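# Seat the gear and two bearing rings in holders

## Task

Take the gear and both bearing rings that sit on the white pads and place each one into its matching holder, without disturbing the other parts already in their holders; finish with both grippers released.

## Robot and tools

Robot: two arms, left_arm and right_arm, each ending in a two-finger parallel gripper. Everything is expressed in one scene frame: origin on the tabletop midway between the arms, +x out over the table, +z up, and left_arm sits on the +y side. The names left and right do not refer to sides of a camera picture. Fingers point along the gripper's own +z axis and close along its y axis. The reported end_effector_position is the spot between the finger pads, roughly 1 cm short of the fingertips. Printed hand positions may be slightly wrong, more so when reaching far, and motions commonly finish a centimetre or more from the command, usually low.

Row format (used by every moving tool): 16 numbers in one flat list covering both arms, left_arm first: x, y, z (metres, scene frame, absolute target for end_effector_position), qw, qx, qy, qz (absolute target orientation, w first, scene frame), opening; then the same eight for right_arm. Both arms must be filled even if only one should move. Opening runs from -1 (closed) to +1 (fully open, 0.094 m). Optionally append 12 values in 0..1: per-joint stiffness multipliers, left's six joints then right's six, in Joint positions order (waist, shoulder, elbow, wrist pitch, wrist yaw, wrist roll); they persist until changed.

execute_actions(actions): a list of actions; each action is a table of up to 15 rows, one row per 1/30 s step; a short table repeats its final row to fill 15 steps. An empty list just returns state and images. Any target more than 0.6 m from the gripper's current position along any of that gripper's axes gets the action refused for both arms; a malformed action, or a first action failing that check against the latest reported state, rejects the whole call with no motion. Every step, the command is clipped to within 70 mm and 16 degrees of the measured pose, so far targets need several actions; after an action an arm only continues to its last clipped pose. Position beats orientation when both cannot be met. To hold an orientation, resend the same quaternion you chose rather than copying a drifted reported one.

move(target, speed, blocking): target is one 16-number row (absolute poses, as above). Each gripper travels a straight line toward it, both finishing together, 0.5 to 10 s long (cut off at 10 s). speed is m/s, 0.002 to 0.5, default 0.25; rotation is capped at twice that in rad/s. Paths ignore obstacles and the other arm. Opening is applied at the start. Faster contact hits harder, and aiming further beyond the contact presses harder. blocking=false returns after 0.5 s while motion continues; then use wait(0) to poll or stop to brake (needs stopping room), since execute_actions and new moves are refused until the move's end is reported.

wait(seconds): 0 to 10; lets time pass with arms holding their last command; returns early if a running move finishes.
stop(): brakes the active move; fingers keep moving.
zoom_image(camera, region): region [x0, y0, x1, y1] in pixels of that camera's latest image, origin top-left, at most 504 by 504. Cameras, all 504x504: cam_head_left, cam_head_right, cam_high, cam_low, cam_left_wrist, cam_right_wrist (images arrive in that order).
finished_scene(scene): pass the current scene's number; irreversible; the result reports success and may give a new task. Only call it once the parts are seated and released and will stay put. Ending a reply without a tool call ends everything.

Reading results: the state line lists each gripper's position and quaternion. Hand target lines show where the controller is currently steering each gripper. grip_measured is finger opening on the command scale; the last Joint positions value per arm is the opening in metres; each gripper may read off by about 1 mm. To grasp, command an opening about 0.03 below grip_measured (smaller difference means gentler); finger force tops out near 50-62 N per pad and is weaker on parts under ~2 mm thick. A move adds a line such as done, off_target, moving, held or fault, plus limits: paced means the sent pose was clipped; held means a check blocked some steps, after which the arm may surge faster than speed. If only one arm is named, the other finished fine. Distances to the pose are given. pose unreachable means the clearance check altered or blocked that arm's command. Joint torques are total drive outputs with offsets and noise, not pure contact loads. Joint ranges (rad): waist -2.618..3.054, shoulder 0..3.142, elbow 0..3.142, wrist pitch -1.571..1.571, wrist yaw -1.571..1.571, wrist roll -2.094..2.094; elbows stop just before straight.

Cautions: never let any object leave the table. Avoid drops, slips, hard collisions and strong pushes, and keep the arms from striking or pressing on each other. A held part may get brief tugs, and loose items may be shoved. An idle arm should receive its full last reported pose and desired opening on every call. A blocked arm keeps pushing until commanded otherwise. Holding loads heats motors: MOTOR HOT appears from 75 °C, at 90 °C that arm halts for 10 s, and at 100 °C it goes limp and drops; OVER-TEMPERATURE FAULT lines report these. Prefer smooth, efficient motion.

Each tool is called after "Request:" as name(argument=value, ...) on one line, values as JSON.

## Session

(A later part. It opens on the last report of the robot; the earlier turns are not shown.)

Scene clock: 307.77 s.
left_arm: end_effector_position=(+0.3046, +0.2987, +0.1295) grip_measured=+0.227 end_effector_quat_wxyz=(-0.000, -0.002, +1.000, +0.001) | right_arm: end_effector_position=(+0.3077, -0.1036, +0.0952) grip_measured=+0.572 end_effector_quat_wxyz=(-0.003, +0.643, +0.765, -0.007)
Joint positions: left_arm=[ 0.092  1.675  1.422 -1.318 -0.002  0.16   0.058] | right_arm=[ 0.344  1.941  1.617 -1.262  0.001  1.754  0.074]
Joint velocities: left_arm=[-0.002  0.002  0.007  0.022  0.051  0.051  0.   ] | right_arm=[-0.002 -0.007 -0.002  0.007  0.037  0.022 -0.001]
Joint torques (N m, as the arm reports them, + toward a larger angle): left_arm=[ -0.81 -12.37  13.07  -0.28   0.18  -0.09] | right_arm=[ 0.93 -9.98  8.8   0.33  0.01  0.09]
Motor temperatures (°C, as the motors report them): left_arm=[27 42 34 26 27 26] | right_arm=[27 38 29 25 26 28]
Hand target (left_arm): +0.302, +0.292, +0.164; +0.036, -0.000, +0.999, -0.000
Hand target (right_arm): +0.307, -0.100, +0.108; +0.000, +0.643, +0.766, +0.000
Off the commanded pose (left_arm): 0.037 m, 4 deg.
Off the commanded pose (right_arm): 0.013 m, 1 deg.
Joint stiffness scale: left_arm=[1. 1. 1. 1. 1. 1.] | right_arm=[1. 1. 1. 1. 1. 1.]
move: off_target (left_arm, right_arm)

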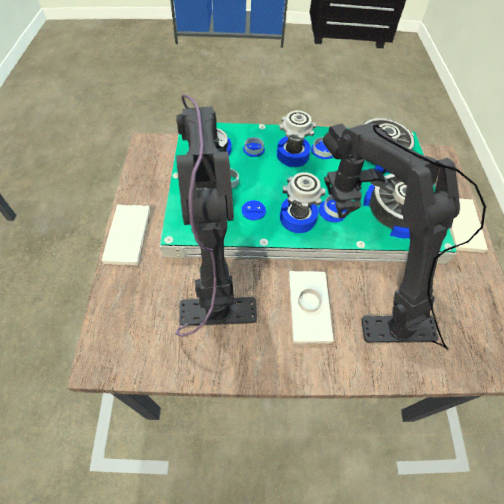

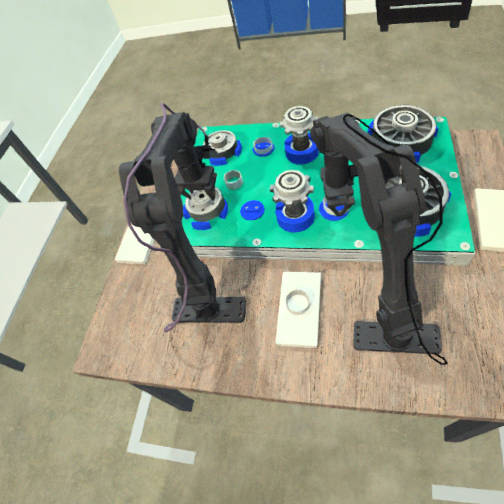

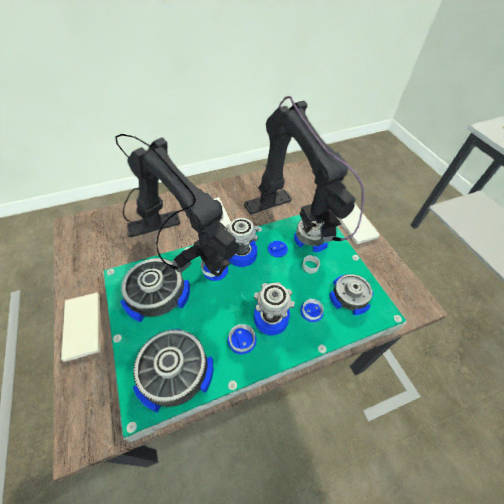

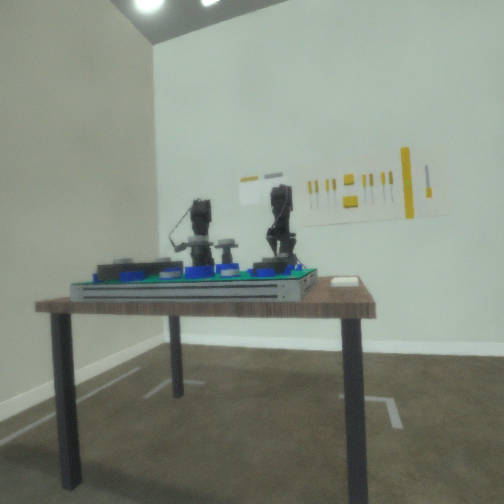

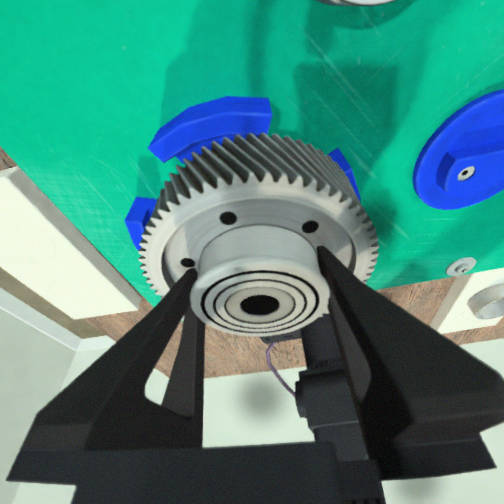

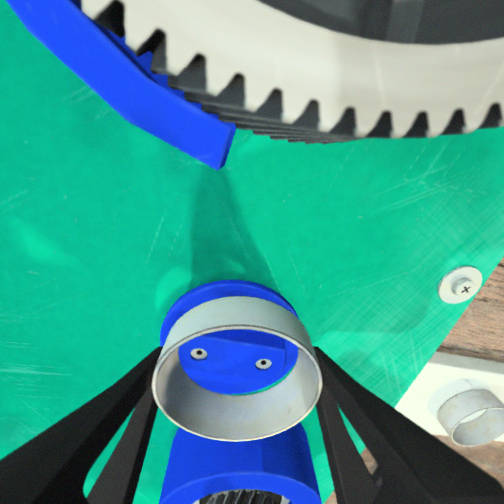

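Request:
move(target=[0.303, 0.2935, 0.14, 0.03, 0, 0.9995, 0, 0.18, 0.309, -0.0995, 0.084, 0, 0.643, 0.766, 0, 0.535], speed=0.03)

Scene clock: 314.53 s.
left_arm: end_effector_position=(+0.3050, +0.2983, +0.1286) grip_measured=+0.227 end_effector_quat_wxyz=(+0.011, -0.002, +1.000, +0.002) | right_arm: end_effector_position=(+0.3115, -0.1017, +0.0917) grip_measured=+0.572 end_effector_quat_wxyz=(-0.000, +0.643, +0.765, +0.002)
Joint positions: left_arm=[ 0.092  1.654  1.395 -1.288  0.     0.16   0.058] | right_arm=[ 0.344  1.941  1.603 -1.23  -0.002  1.754  0.074]
Joint velocities: left_arm=[-0.007  0.007  0.012 -0.022 -0.037 -0.007 -0.   ] | right_arm=[-0.012 -0.007  0.002 -0.007 -0.037  0.007 -0.001]
Joint torques (N m, as the arm reports them, + toward a larger angle): left_arm=[-0.57 -9.98  7.43  0.26  0.1  -0.05] | right_arm=[ 0.79 -8.98  4.45  0.78  0.05  0.06]
Motor temperatures (°C, as the motors report them): left_arm=[27 43 35 26 27 26] | right_arm=[27 38 30 25 26 28]
Hand target (left_arm): +0.303, +0.294, +0.140; +0.030, -0.000, +1.000, -0.000
Hand target (right_arm): +0.309, -0.100, +0.084; -0.000, +0.643, +0.766, -0.000
Off the commanded pose (left_arm): 0.013 m, 2 deg.
Off the commanded pose (right_arm): 0.008 m, 0 deg.
Joint stiffness scale: left_arm=[1. 1. 1. 1. 1. 1.] | right_arm=[1. 1. 1. 1. 1. 1.]
move: off_target (left_arm)

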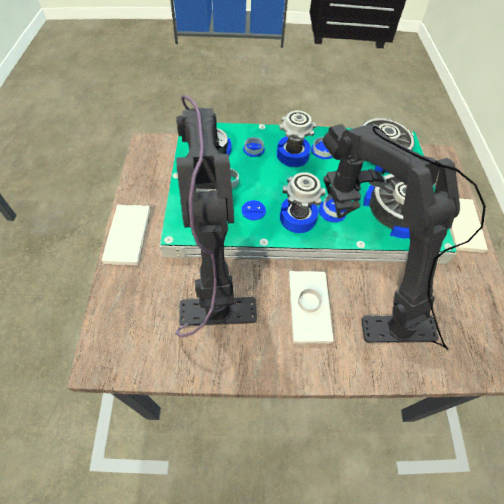

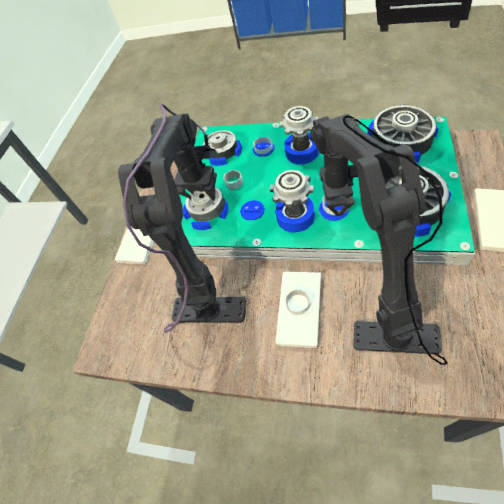

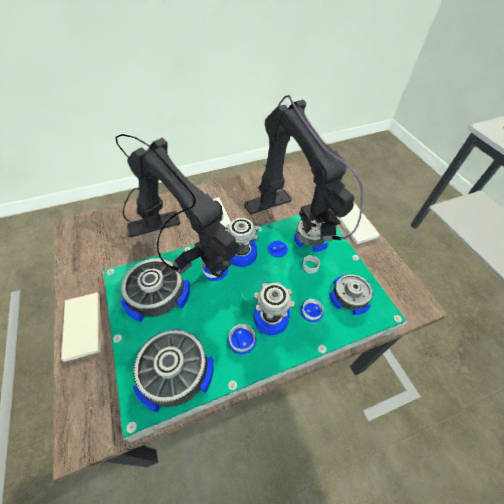

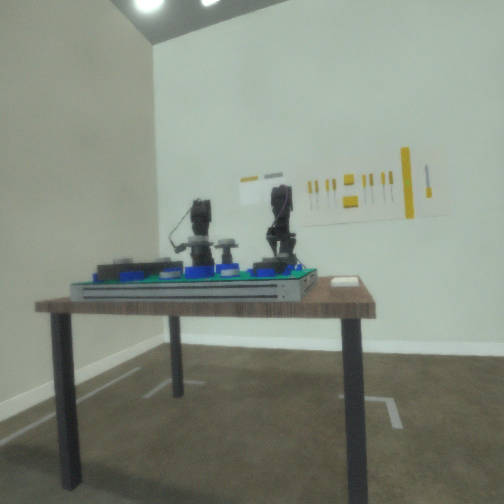

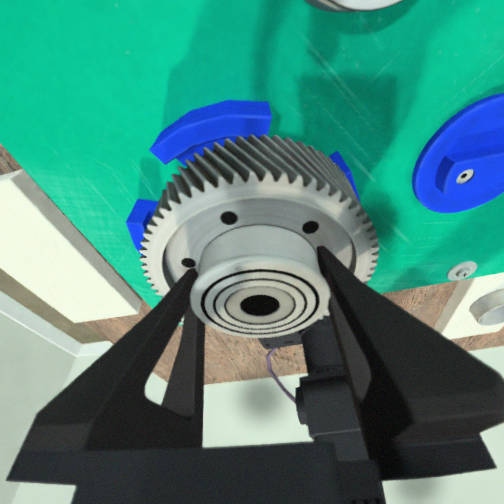

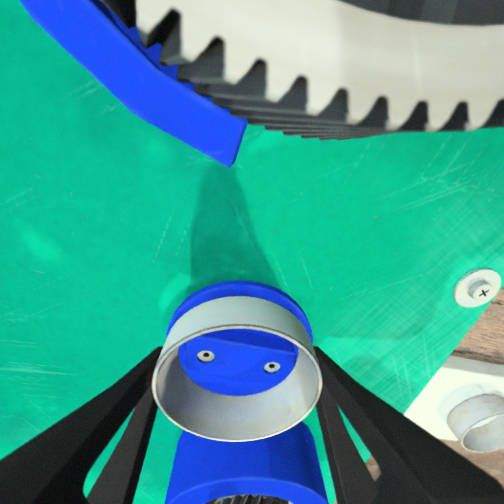

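Request:
zoom_image(camera="cam_left_wrist", region=[110, 80, 410, 300])

Request:
zoom_image(camera="cam_head_right", region=[175, 185, 235, 240])

Request:
zoom_image(camera="cam_right_wrist", region=[140, 270, 340, 450])

Region (110, 80, 410, 300) of cam_left_wrist's 504x504 image, scaled by 1.680, with more detail than that image has; it fills the top 370 rows of this view, and the rest is white.

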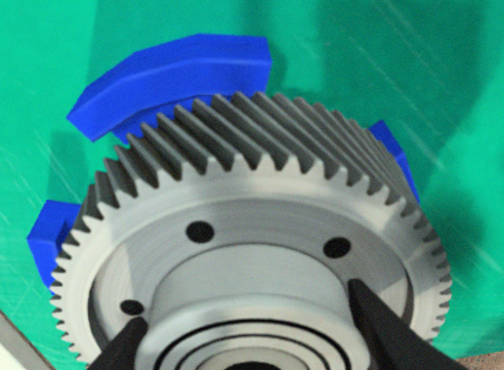

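Region (175, 185, 235, 240) of cam_head_right's 504x504 image, scaled by 8.400, with more detail than that image has; it fills the top 462 rows of this view, and the rest is white.

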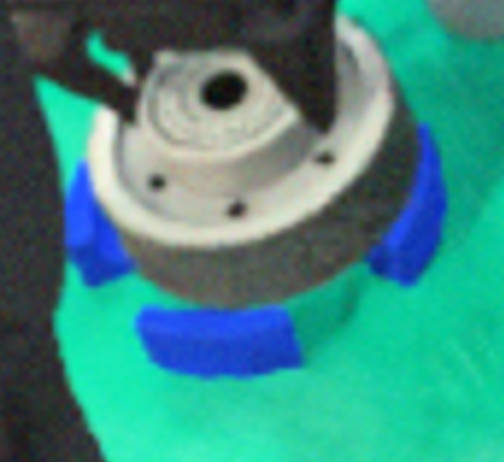

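Region (140, 270, 340, 450) of cam_right_wrist's 504x504 image, scaled by 2.520, with more detail than that image has; it fills the top 454 rows of this view, and the rest is white.

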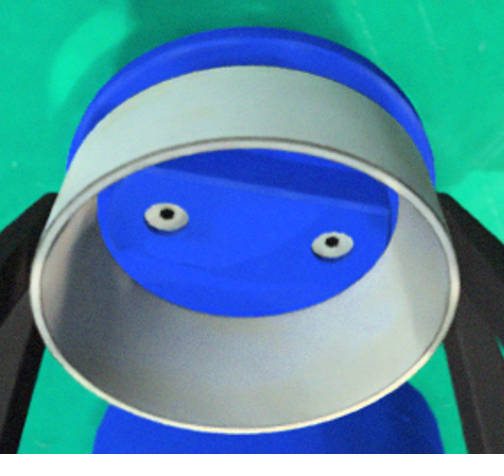

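Request:
move(target=[0.308, 0.3025, 0.165, 0.035, 0, 0.9994, 0, 0.18, 0.309, -0.0995, 0.09, 0, 0.643, 0.766, 0, 0.85], speed=0.03)

Scene clock: 332.50 s.
left_arm: end_effector_position=(+0.2988, +0.2995, +0.1317) grip_measured=+0.227 end_effector_quat_wxyz=(-0.010, +0.001, +1.000, -0.002) | right_arm: end_effector_position=(+0.3115, -0.1017, +0.0917) grip_measured=+0.847 end_effector_quat_wxyz=(-0.000, +0.643, +0.765, +0.002)
Joint positions: left_arm=[ 0.1    1.674  1.429 -1.347  0.001  0.174  0.058] | right_arm=[ 0.344  1.941  1.603 -1.23  -0.002  1.754  0.087]
Joint velocities: left_arm=[-0.007  0.007  0.007 -0.037 -0.095 -0.022  0.   ] | right_arm=[-0.027 -0.012 -0.002  0.007  0.081 -0.037 -0.   ]
Joint torques (N m, as the arm reports them, + toward a larger angle): left_arm=[  0.77 -10.49  14.72  -0.04   0.13   0.1 ] | right_arm=[ 0.77 -9.16  5.95  0.59  0.04  0.08]
Motor temperatures (°C, as the motors report them): left_arm=[27 41 34 26 26 26] | right_arm=[27 38 29 25 26 28]
Hand target (left_arm): +0.306, +0.302, +0.164; +0.035, -0.000, +0.999, +0.001
Hand target (right_arm): +0.309, -0.100, +0.090; -0.000, +0.643, +0.766, -0.000
Off the commanded pose (left_arm): 0.035 m, 5 deg.
Off the commanded pose (right_arm): 0.004 m, 0 deg.
Joint stiffness scale: left_arm=[1. 1. 1. 1. 1. 1.] | right_arm=[1. 1. 1. 1. 1. 1.]
move: off_target (left_arm)

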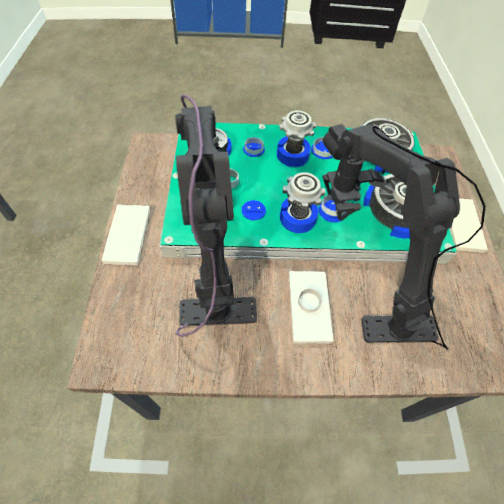

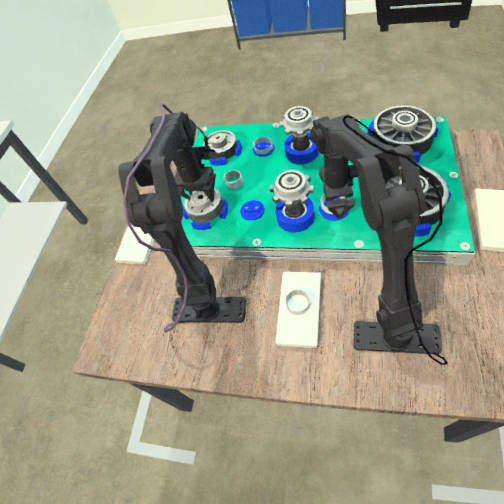

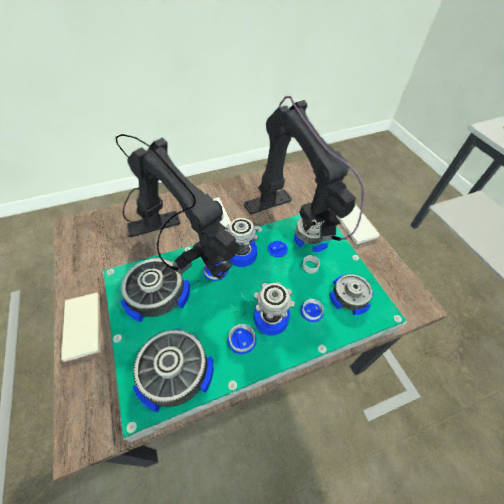

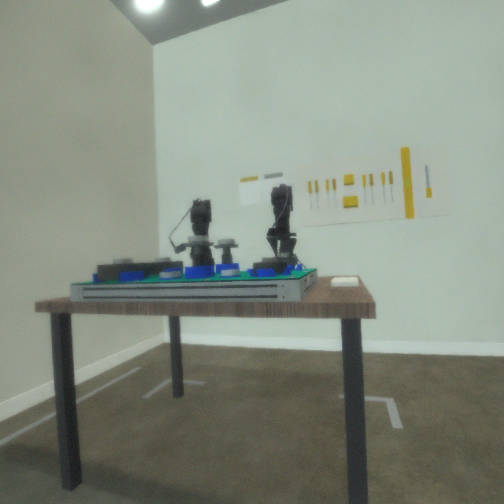

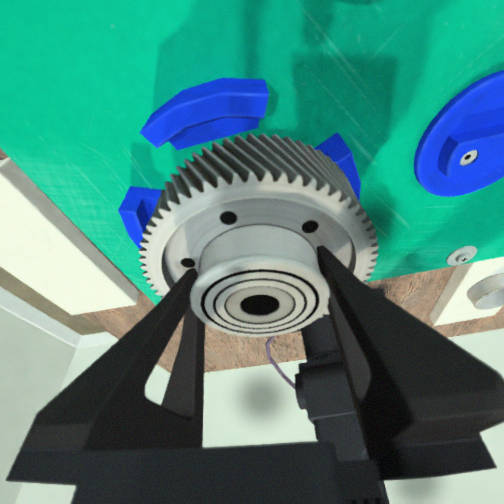

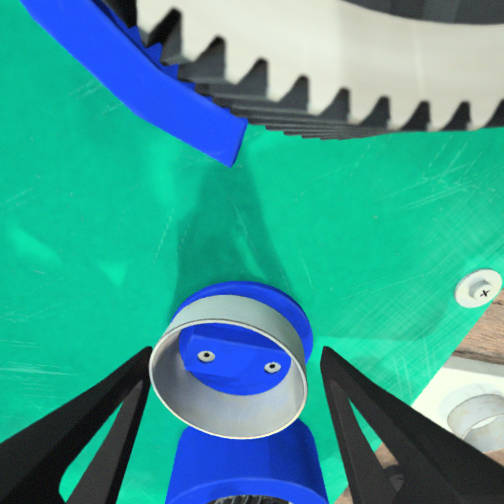

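Request:
execute_actions(actions=[])

Scene clock: 340.73 s.
left_arm: end_effector_position=(+0.2988, +0.2995, +0.1317) grip_measured=+0.227 end_effector_quat_wxyz=(-0.010, +0.001, +1.000, -0.002) | right_arm: end_effector_position=(+0.3115, -0.1017, +0.0917) grip_measured=+0.847 end_effector_quat_wxyz=(-0.000, +0.643, +0.765, +0.002)
Joint positions: left_arm=[ 0.1    1.674  1.429 -1.347  0.001  0.174  0.058] | right_arm=[ 0.344  1.941  1.603 -1.23  -0.002  1.754  0.087]
Joint velocities: left_arm=[ 0.007 -0.002 -0.012 -0.022 -0.022 -0.051  0.   ] | right_arm=[-0.012 -0.007 -0.002 -0.066  0.066 -0.066 -0.001]
Joint torques (N m, as the arm reports them, + toward a larger angle): left_arm=[  0.81 -10.49  14.81  -0.08   0.09   0.11] | right_arm=[ 0.78 -9.17  5.97  0.59  0.05  0.07]
Motor temperatures (°C, as the motors report them): left_arm=[27 42 36 26 26 26] | right_arm=[27 38 29 25 26 28]
Hand target (left_arm): +0.306, +0.302, +0.164; +0.035, -0.000, +0.999, +0.001
Hand target (right_arm): +0.309, -0.100, +0.090; -0.000, +0.643, +0.766, -0.000
Off the commanded pose (left_arm): 0.035 m, 5 deg.
Off the commanded pose (right_arm): 0.004 m, 0 deg.
Joint stiffness scale: left_arm=[1. 1. 1. 1. 1. 1.] | right_arm=[1. 1. 1. 1. 1. 1.]

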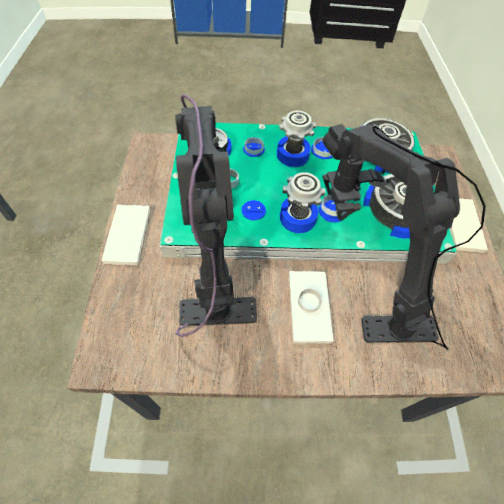

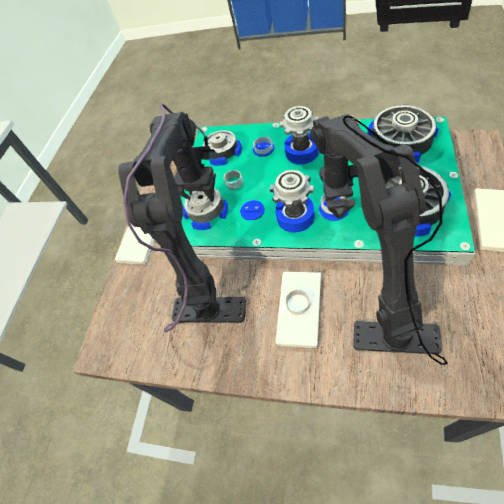

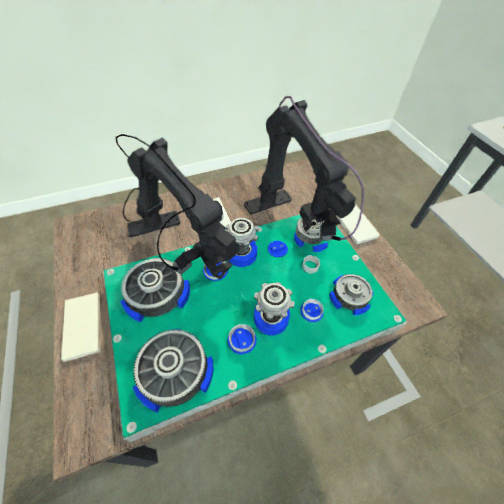

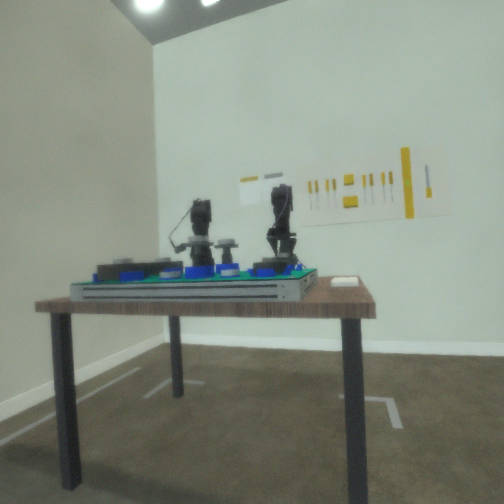

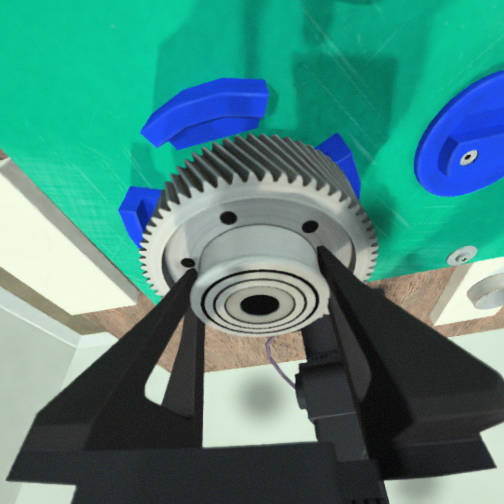

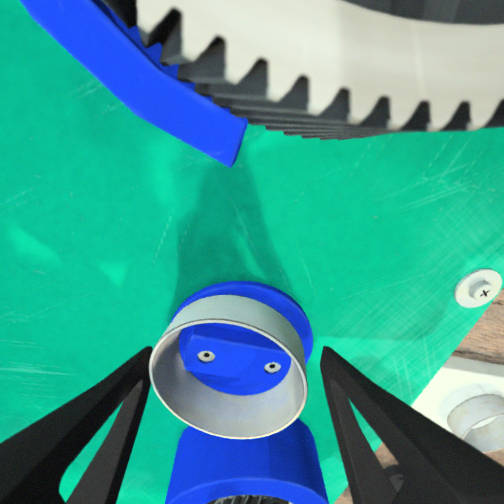

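Request:
zoom_image(camera="cam_left_wrist", region=[80, 50, 420, 350])

Request:
zoom_image(camera="cam_high", region=[260, 190, 400, 330])

Region (80, 50, 420, 350) of cam_left_wrist's 504x504 image, scaled by 1.482, with more detail than that image has; it fills the top 445 rows of this view, and the rest is white.

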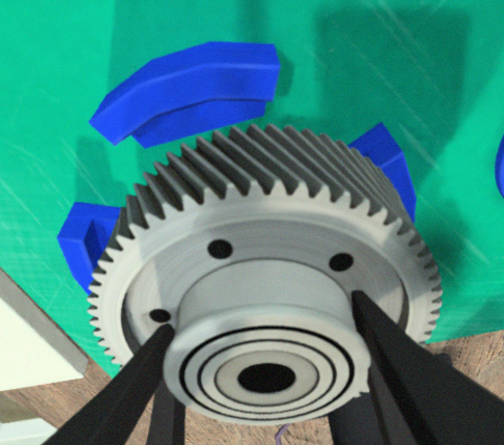

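Region (260, 190, 400, 330) of cam_high's 504x504 image, scaled by 3.600, with more detail than that image has.

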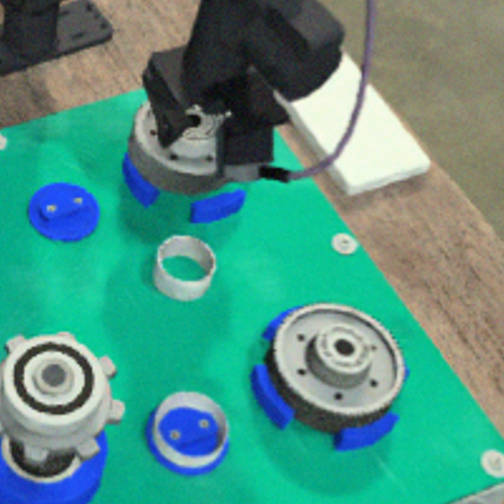

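Request:
zoom_image(camera="cam_left_wrist", region=[110, 60, 290, 240])

Region (110, 60, 290, 240) of cam_left_wrist's 504x504 image, scaled by 2.800, with more detail than that image has.

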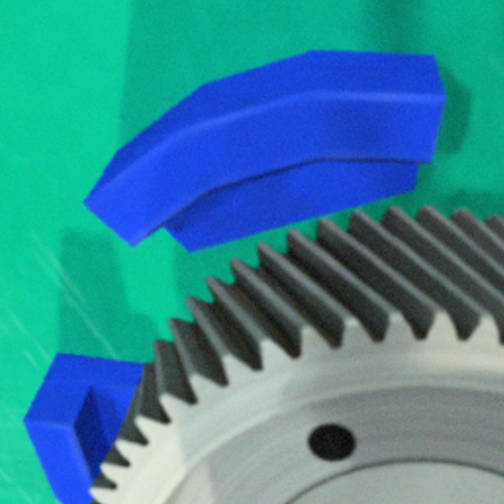

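Request:
zoom_image(camera="cam_left_wrist", region=[240, 100, 400, 260])

Region (240, 100, 400, 260) of cam_left_wrist's 504x504 image, scaled by 3.150, with more detail than that image has.

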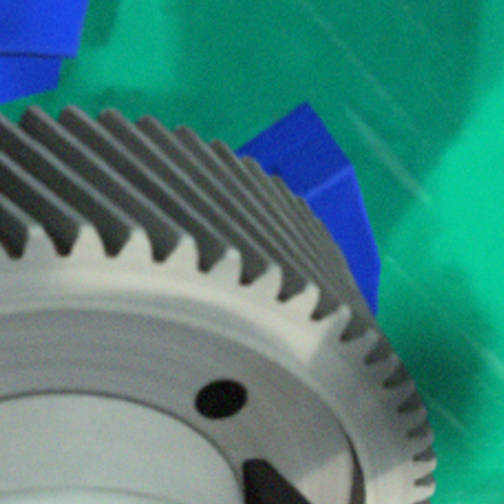

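Request:
move(target=[0.317,0.311,0.168, 0.035,0,0.9994,0, 0.18, 0.3095,-0.100,0.135, 0,0.643,0.766,0, 1.0], speed=0.04)

Scene clock: 371.77 s.
left_arm: end_effector_position=(+0.3085, +0.3077, +0.1349) grip_measured=+0.227 end_effector_quat_wxyz=(-0.009, +0.001, +1.000, -0.004) | right_arm: end_effector_position=(+0.3118, -0.1016, +0.1277) grip_measured=+1.000 end_effector_quat_wxyz=(-0.001, +0.643, +0.765, +0.001)
Joint positions: left_arm=[ 0.124  1.715  1.488 -1.364  0.005  0.196  0.058] | right_arm=[ 0.344  1.941  1.746 -1.375 -0.002  1.754  0.094]
Joint velocities: left_arm=[-0.002  0.027  0.007 -0.037 -0.007 -0.007  0.002] | right_arm=[-0.027 -0.002  0.002  0.037 -0.095 -0.037  0.   ]
Joint torques (N m, as the arm reports them, + toward a larger angle): left_arm=[  0.69 -10.83  14.73  -0.05   0.06   0.11] | right_arm=[ 0.62 -9.23  8.44  0.34  0.04  0.05]
Motor temperatures (°C, as the motors report them): left_arm=[27 43 39 26 26 26] | right_arm=[27 38 30 25 26 28]
Hand target (left_arm): +0.315, +0.311, +0.167; +0.035, -0.000, +0.999, +0.001
Hand target (right_arm): +0.310, -0.100, +0.135; +0.000, +0.643, +0.766, +0.000
Off the commanded pose (left_arm): 0.034 m, 5 deg.
Off the commanded pose (right_arm): 0.008 m, 0 deg.
Joint stiffness scale: left_arm=[1. 1. 1. 1. 1. 1.] | right_arm=[1. 1. 1. 1. 1. 1.]
move: off_target (left_arm)

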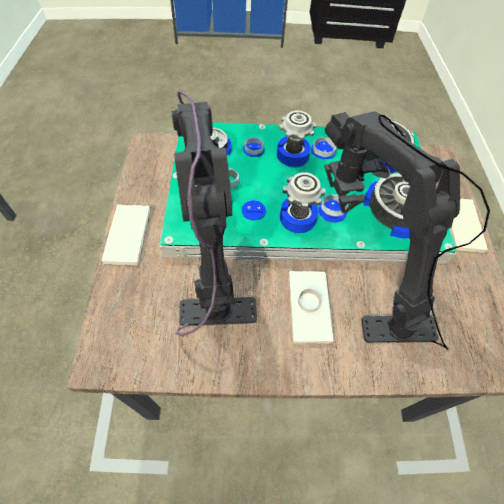

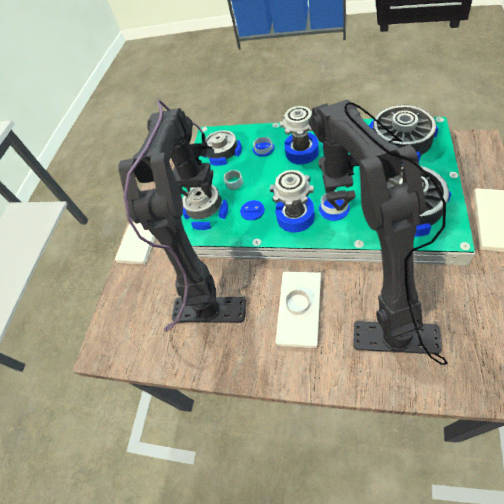

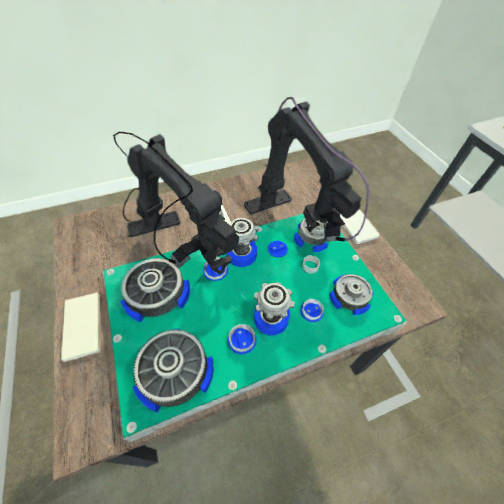

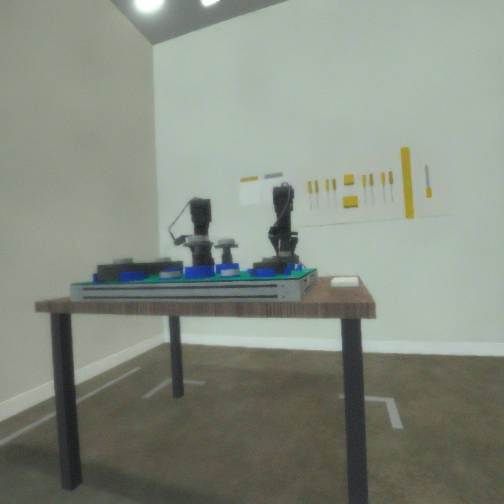

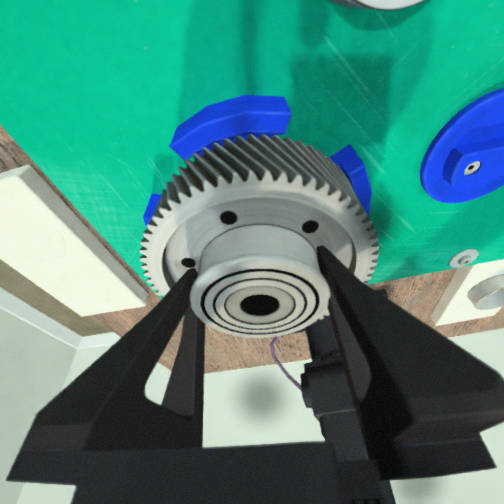

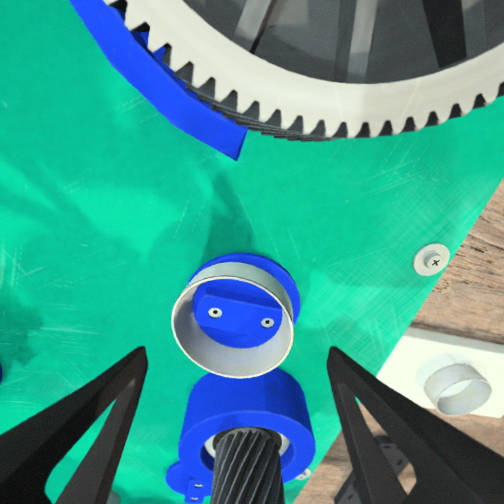

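Request:
zoom_image(camera="cam_left_wrist", region=[130, 80, 390, 260])

Request:
zoom_image(camera="cam_right_wrist", region=[150, 230, 330, 400])

Region (130, 80, 390, 260) of cam_left_wrist's 504x504 image, scaled by 1.938, with more detail than that image has; it fills the top 349 rows of this view, and the rest is white.

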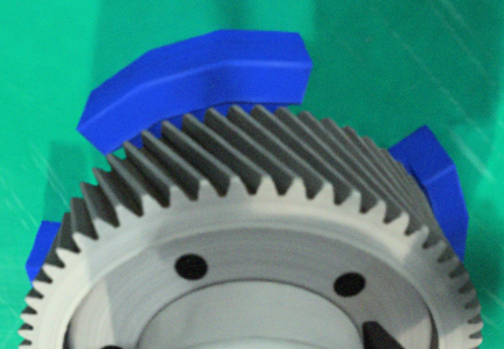

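Region (150, 230, 330, 400) of cam_right_wrist's 504x504 image, scaled by 2.800, with more detail than that image has.

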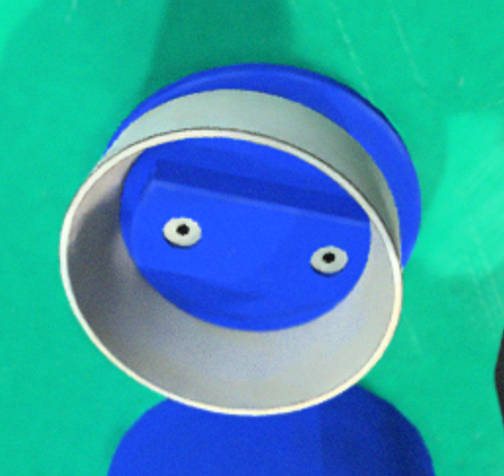

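Request:
execute_actions(actions=[[[0.317,0.311,0.160, 0.035,0,0.9994,0, 0.18, 0.3095,-0.100,0.135, 0,0.643,0.766,0, 1.0]],[[0.317,0.311,0.152, 0.035,0,0.9994,0, 0.18, 0.3095,-0.100,0.135, 0,0.643,0.766,0, 1.0]]])

Scene clock: 381.43 s.
left_arm: end_effector_position=(+0.3108, +0.3099, +0.1309) grip_measured=+0.227 end_effector_quat_wxyz=(-0.005, +0.001, +1.000, +0.001) | right_arm: end_effector_position=(+0.3115, -0.1017, +0.1277) grip_measured=+1.000 end_effector_quat_wxyz=(-0.001, +0.643, +0.765, +0.000)
Joint positions: left_arm=[ 0.124  1.715  1.472 -1.338 -0.004  0.197  0.058] | right_arm=[ 0.344  1.941  1.746 -1.377 -0.002  1.754  0.094]
Joint velocities: left_arm=[ 0.012  0.027  0.002 -0.066  0.022 -0.051 -0.   ] | right_arm=[-0.007  0.002  0.012  0.022 -0.007 -0.037  0.   ]
Joint torques (N m, as the arm reports them, + toward a larger angle): left_arm=[  0.77 -10.93  10.19   0.26   0.17   0.07] | right_arm=[ 0.62 -9.31  8.33  0.35  0.04  0.06]
Motor temperatures (°C, as the motors report them): left_arm=[27 43 40 26 26 26] | right_arm=[27 38 30 25 26 28]
Hand target (left_arm): +0.316, +0.311, +0.152; +0.035, -0.000, +0.999, +0.001
Hand target (right_arm): +0.310, -0.100, +0.135; +0.000, +0.643, +0.766, +0.000
Off the commanded pose (left_arm): 0.022 m, 5 deg.
Off the commanded pose (right_arm): 0.008 m, 0 deg.
Joint stiffness scale: left_arm=[1. 1. 1. 1. 1. 1.] | right_arm=[1. 1. 1. 1. 1. 1.]

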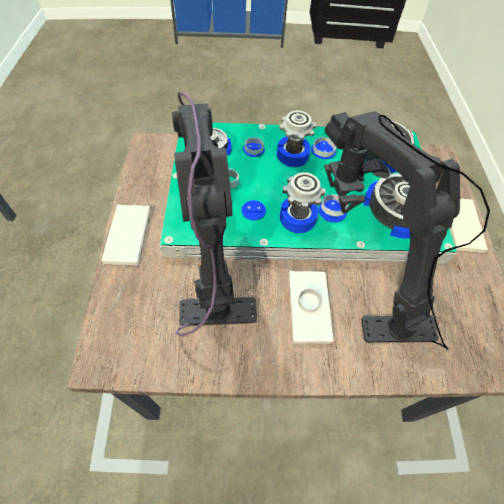

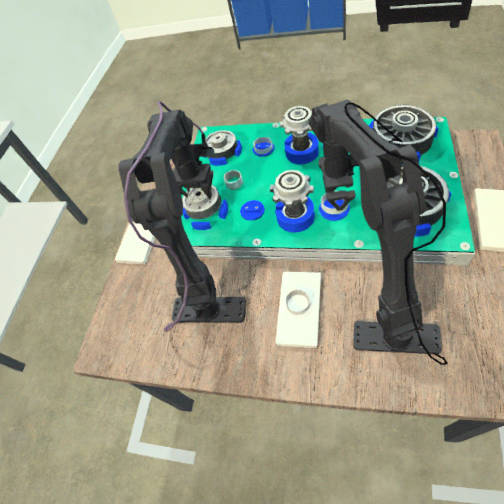

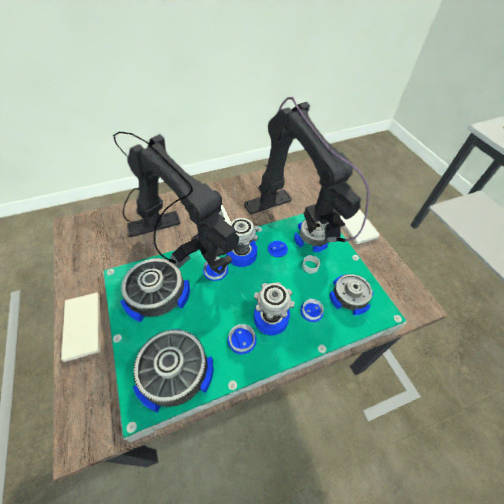

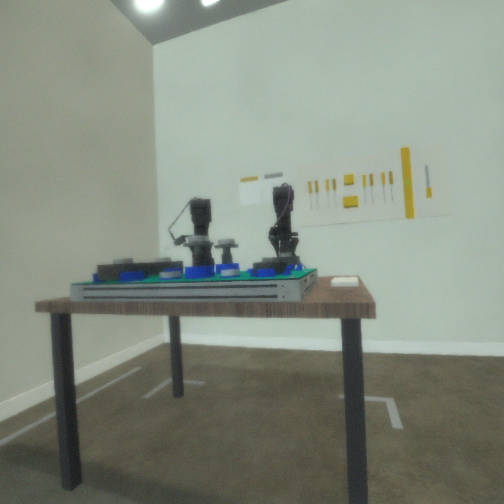

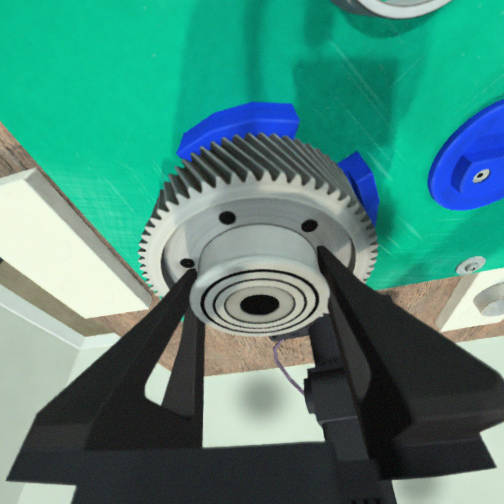

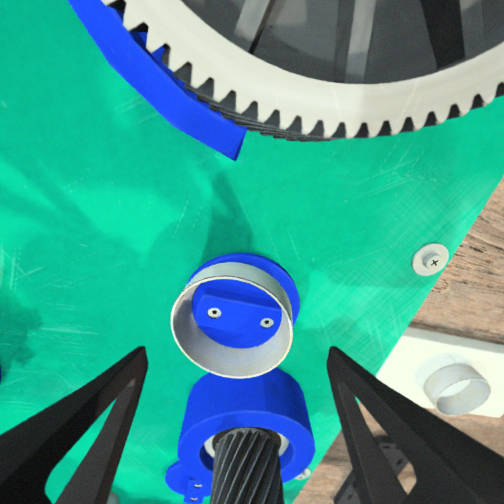

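Request:
zoom_image(camera="cam_left_wrist", region=[130, 80, 390, 260])

Region (130, 80, 390, 260) of cam_left_wrist's 504x504 image, scaled by 1.938, with more detail than that image has; it fills the top 349 rows of this view, and the rest is white.

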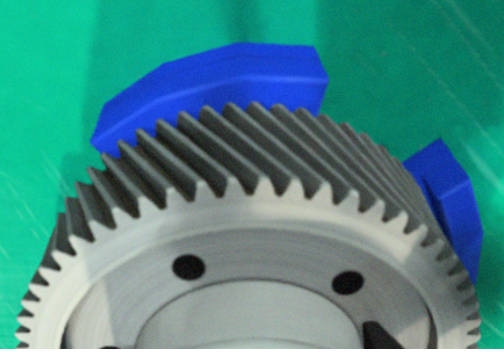

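Request:
execute_actions(actions=[[[0.317,0.3105,0.152, 0.035,0,0.9994,0, 0.18, 0.3095,-0.100,0.135, 0,0.643,0.766,0, 1.0],[0.317,0.310,0.152, 0.035,0,0.9994,0, 0.18, 0.3095,-0.100,0.135, 0,0.643,0.766,0, 1.0],[0.3168,0.3095,0.152, 0.035,0,0.9994,0, 0.18, 0.3095,-0.100,0.135, 0,0.643,0.766,0, 1.0],[0.3166,0.309,0.152, 0.035,0,0.9994,0, 0.18, 0.3095,-0.100,0.135, 0,0.643,0.766,0, 1.0],[0.3164,0.3085,0.152, 0.035,0,0.9994,0, 0.18, 0.3095,-0.100,0.135, 0,0.643,0.766,0, 1.0],[0.3162,0.308,0.152, 0.035,0,0.9994,0, 0.18, 0.3095,-0.100,0.135, 0,0.643,0.766,0, 1.0],[0.316,0.3075,0.152, 0.035,0,0.9994,0, 0.18, 0.3095,-0.100,0.135, 0,0.643,0.766,0, 1.0],[0.3158,0.307,0.152, 0.035,0,0.9994,0, 0.18, 0.3095,-0.100,0.135, 0,0.643,0.766,0, 1.0],[0.3156,0.3065,0.152, 0.035,0,0.9994,0, 0.18, 0.3095,-0.100,0.135, 0,0.643,0.766,0, 1.0],[0.3154,0.306,0.152, 0.035,0,0.9994,0, 0.18, 0.3095,-0.100,0.135, 0,0.643,0.766,0, 1.0],[0.3152,0.3055,0.152, 0.035,0,0.9994,0, 0.18, 0.3095,-0.100,0.135, 0,0.643,0.766,0, 1.0],[0.315,0.305,0.152, 0.035,0,0.9994,0, 0.18, 0.3095,-0.100,0.135, 0,0.643,0.766,0, 1.0]]])

Scene clock: 398.83 s.
left_arm: end_effector_position=(+0.3107, +0.3099, +0.1306) grip_measured=+0.227 end_effector_quat_wxyz=(-0.005, -0.000, +1.000, +0.001) | right_arm: end_effector_position=(+0.3115, -0.1017, +0.1277) grip_measured=+1.000 end_effector_quat_wxyz=(-0.001, +0.643, +0.765, +0.000)
Joint positions: left_arm=[ 0.124  1.715  1.471 -1.336 -0.005  0.194  0.058] | right_arm=[ 0.344  1.941  1.746 -1.377 -0.002  1.754  0.094]
Joint velocities: left_arm=[ 0.002 -0.012 -0.002  0.051  0.007  0.037 -0.001] | right_arm=[-0.017 -0.002  0.022  0.007 -0.007 -0.022  0.   ]
Joint torques (N m, as the arm reports them, + toward a larger angle): left_arm=[ -0.49 -11.79   9.16   0.28   0.2    0.01] | right_arm=[ 0.62 -9.31  8.33  0.35  0.04  0.06]
Motor temperatures (°C, as the motors report them): left_arm=[27 44 37 26 26 26] | right_arm=[27 39 31 25 26 28]
Hand target (left_arm): +0.315, +0.305, +0.152; +0.035, +0.000, +0.999, -0.000
Hand target (right_arm): +0.310, -0.100, +0.135; +0.000, +0.643, +0.766, +0.000
Off the commanded pose (left_arm): 0.022 m, 5 deg.
Off the commanded pose (right_arm): 0.008 m, 0 deg.
Joint stiffness scale: left_arm=[1. 1. 1. 1. 1. 1.] | right_arm=[1. 1. 1. 1. 1. 1.]

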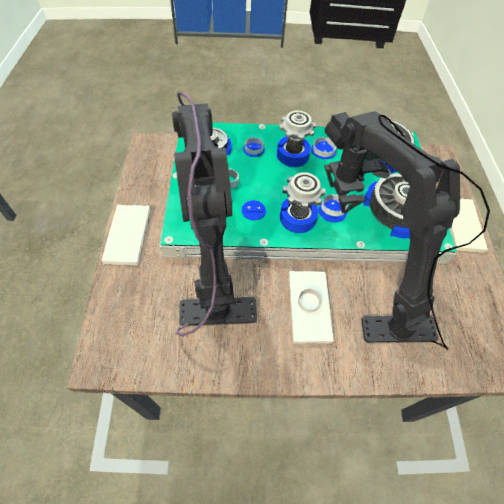

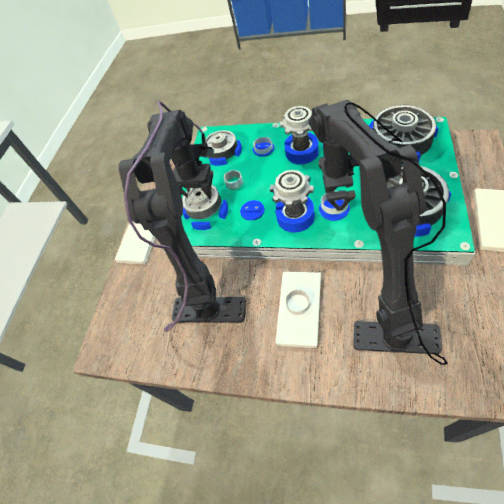

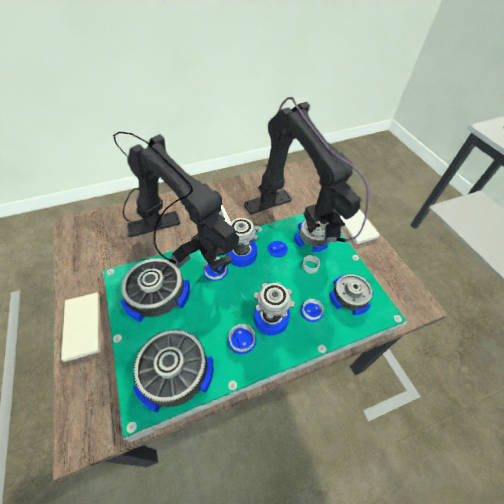

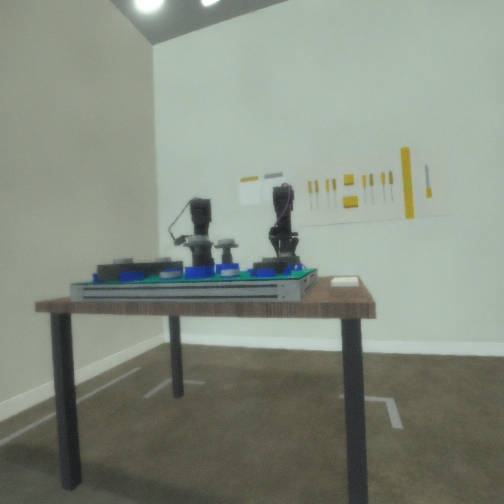

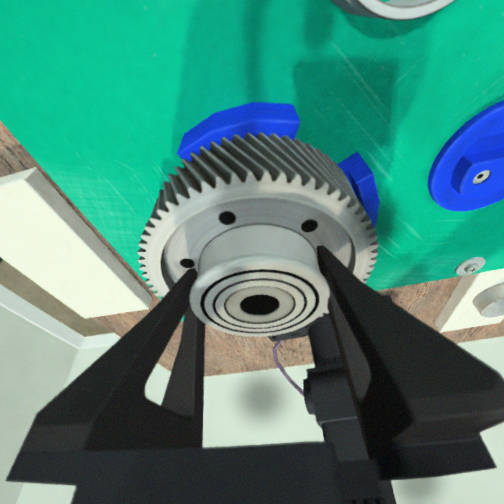

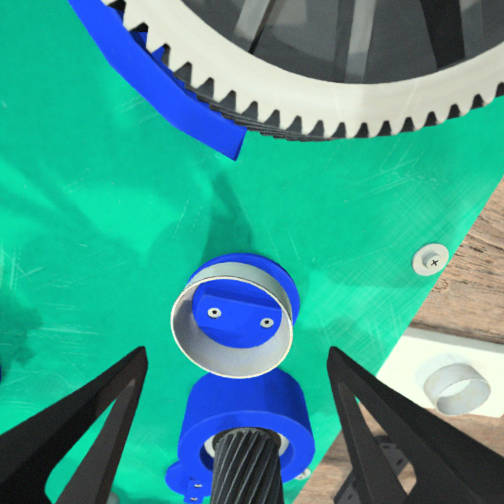

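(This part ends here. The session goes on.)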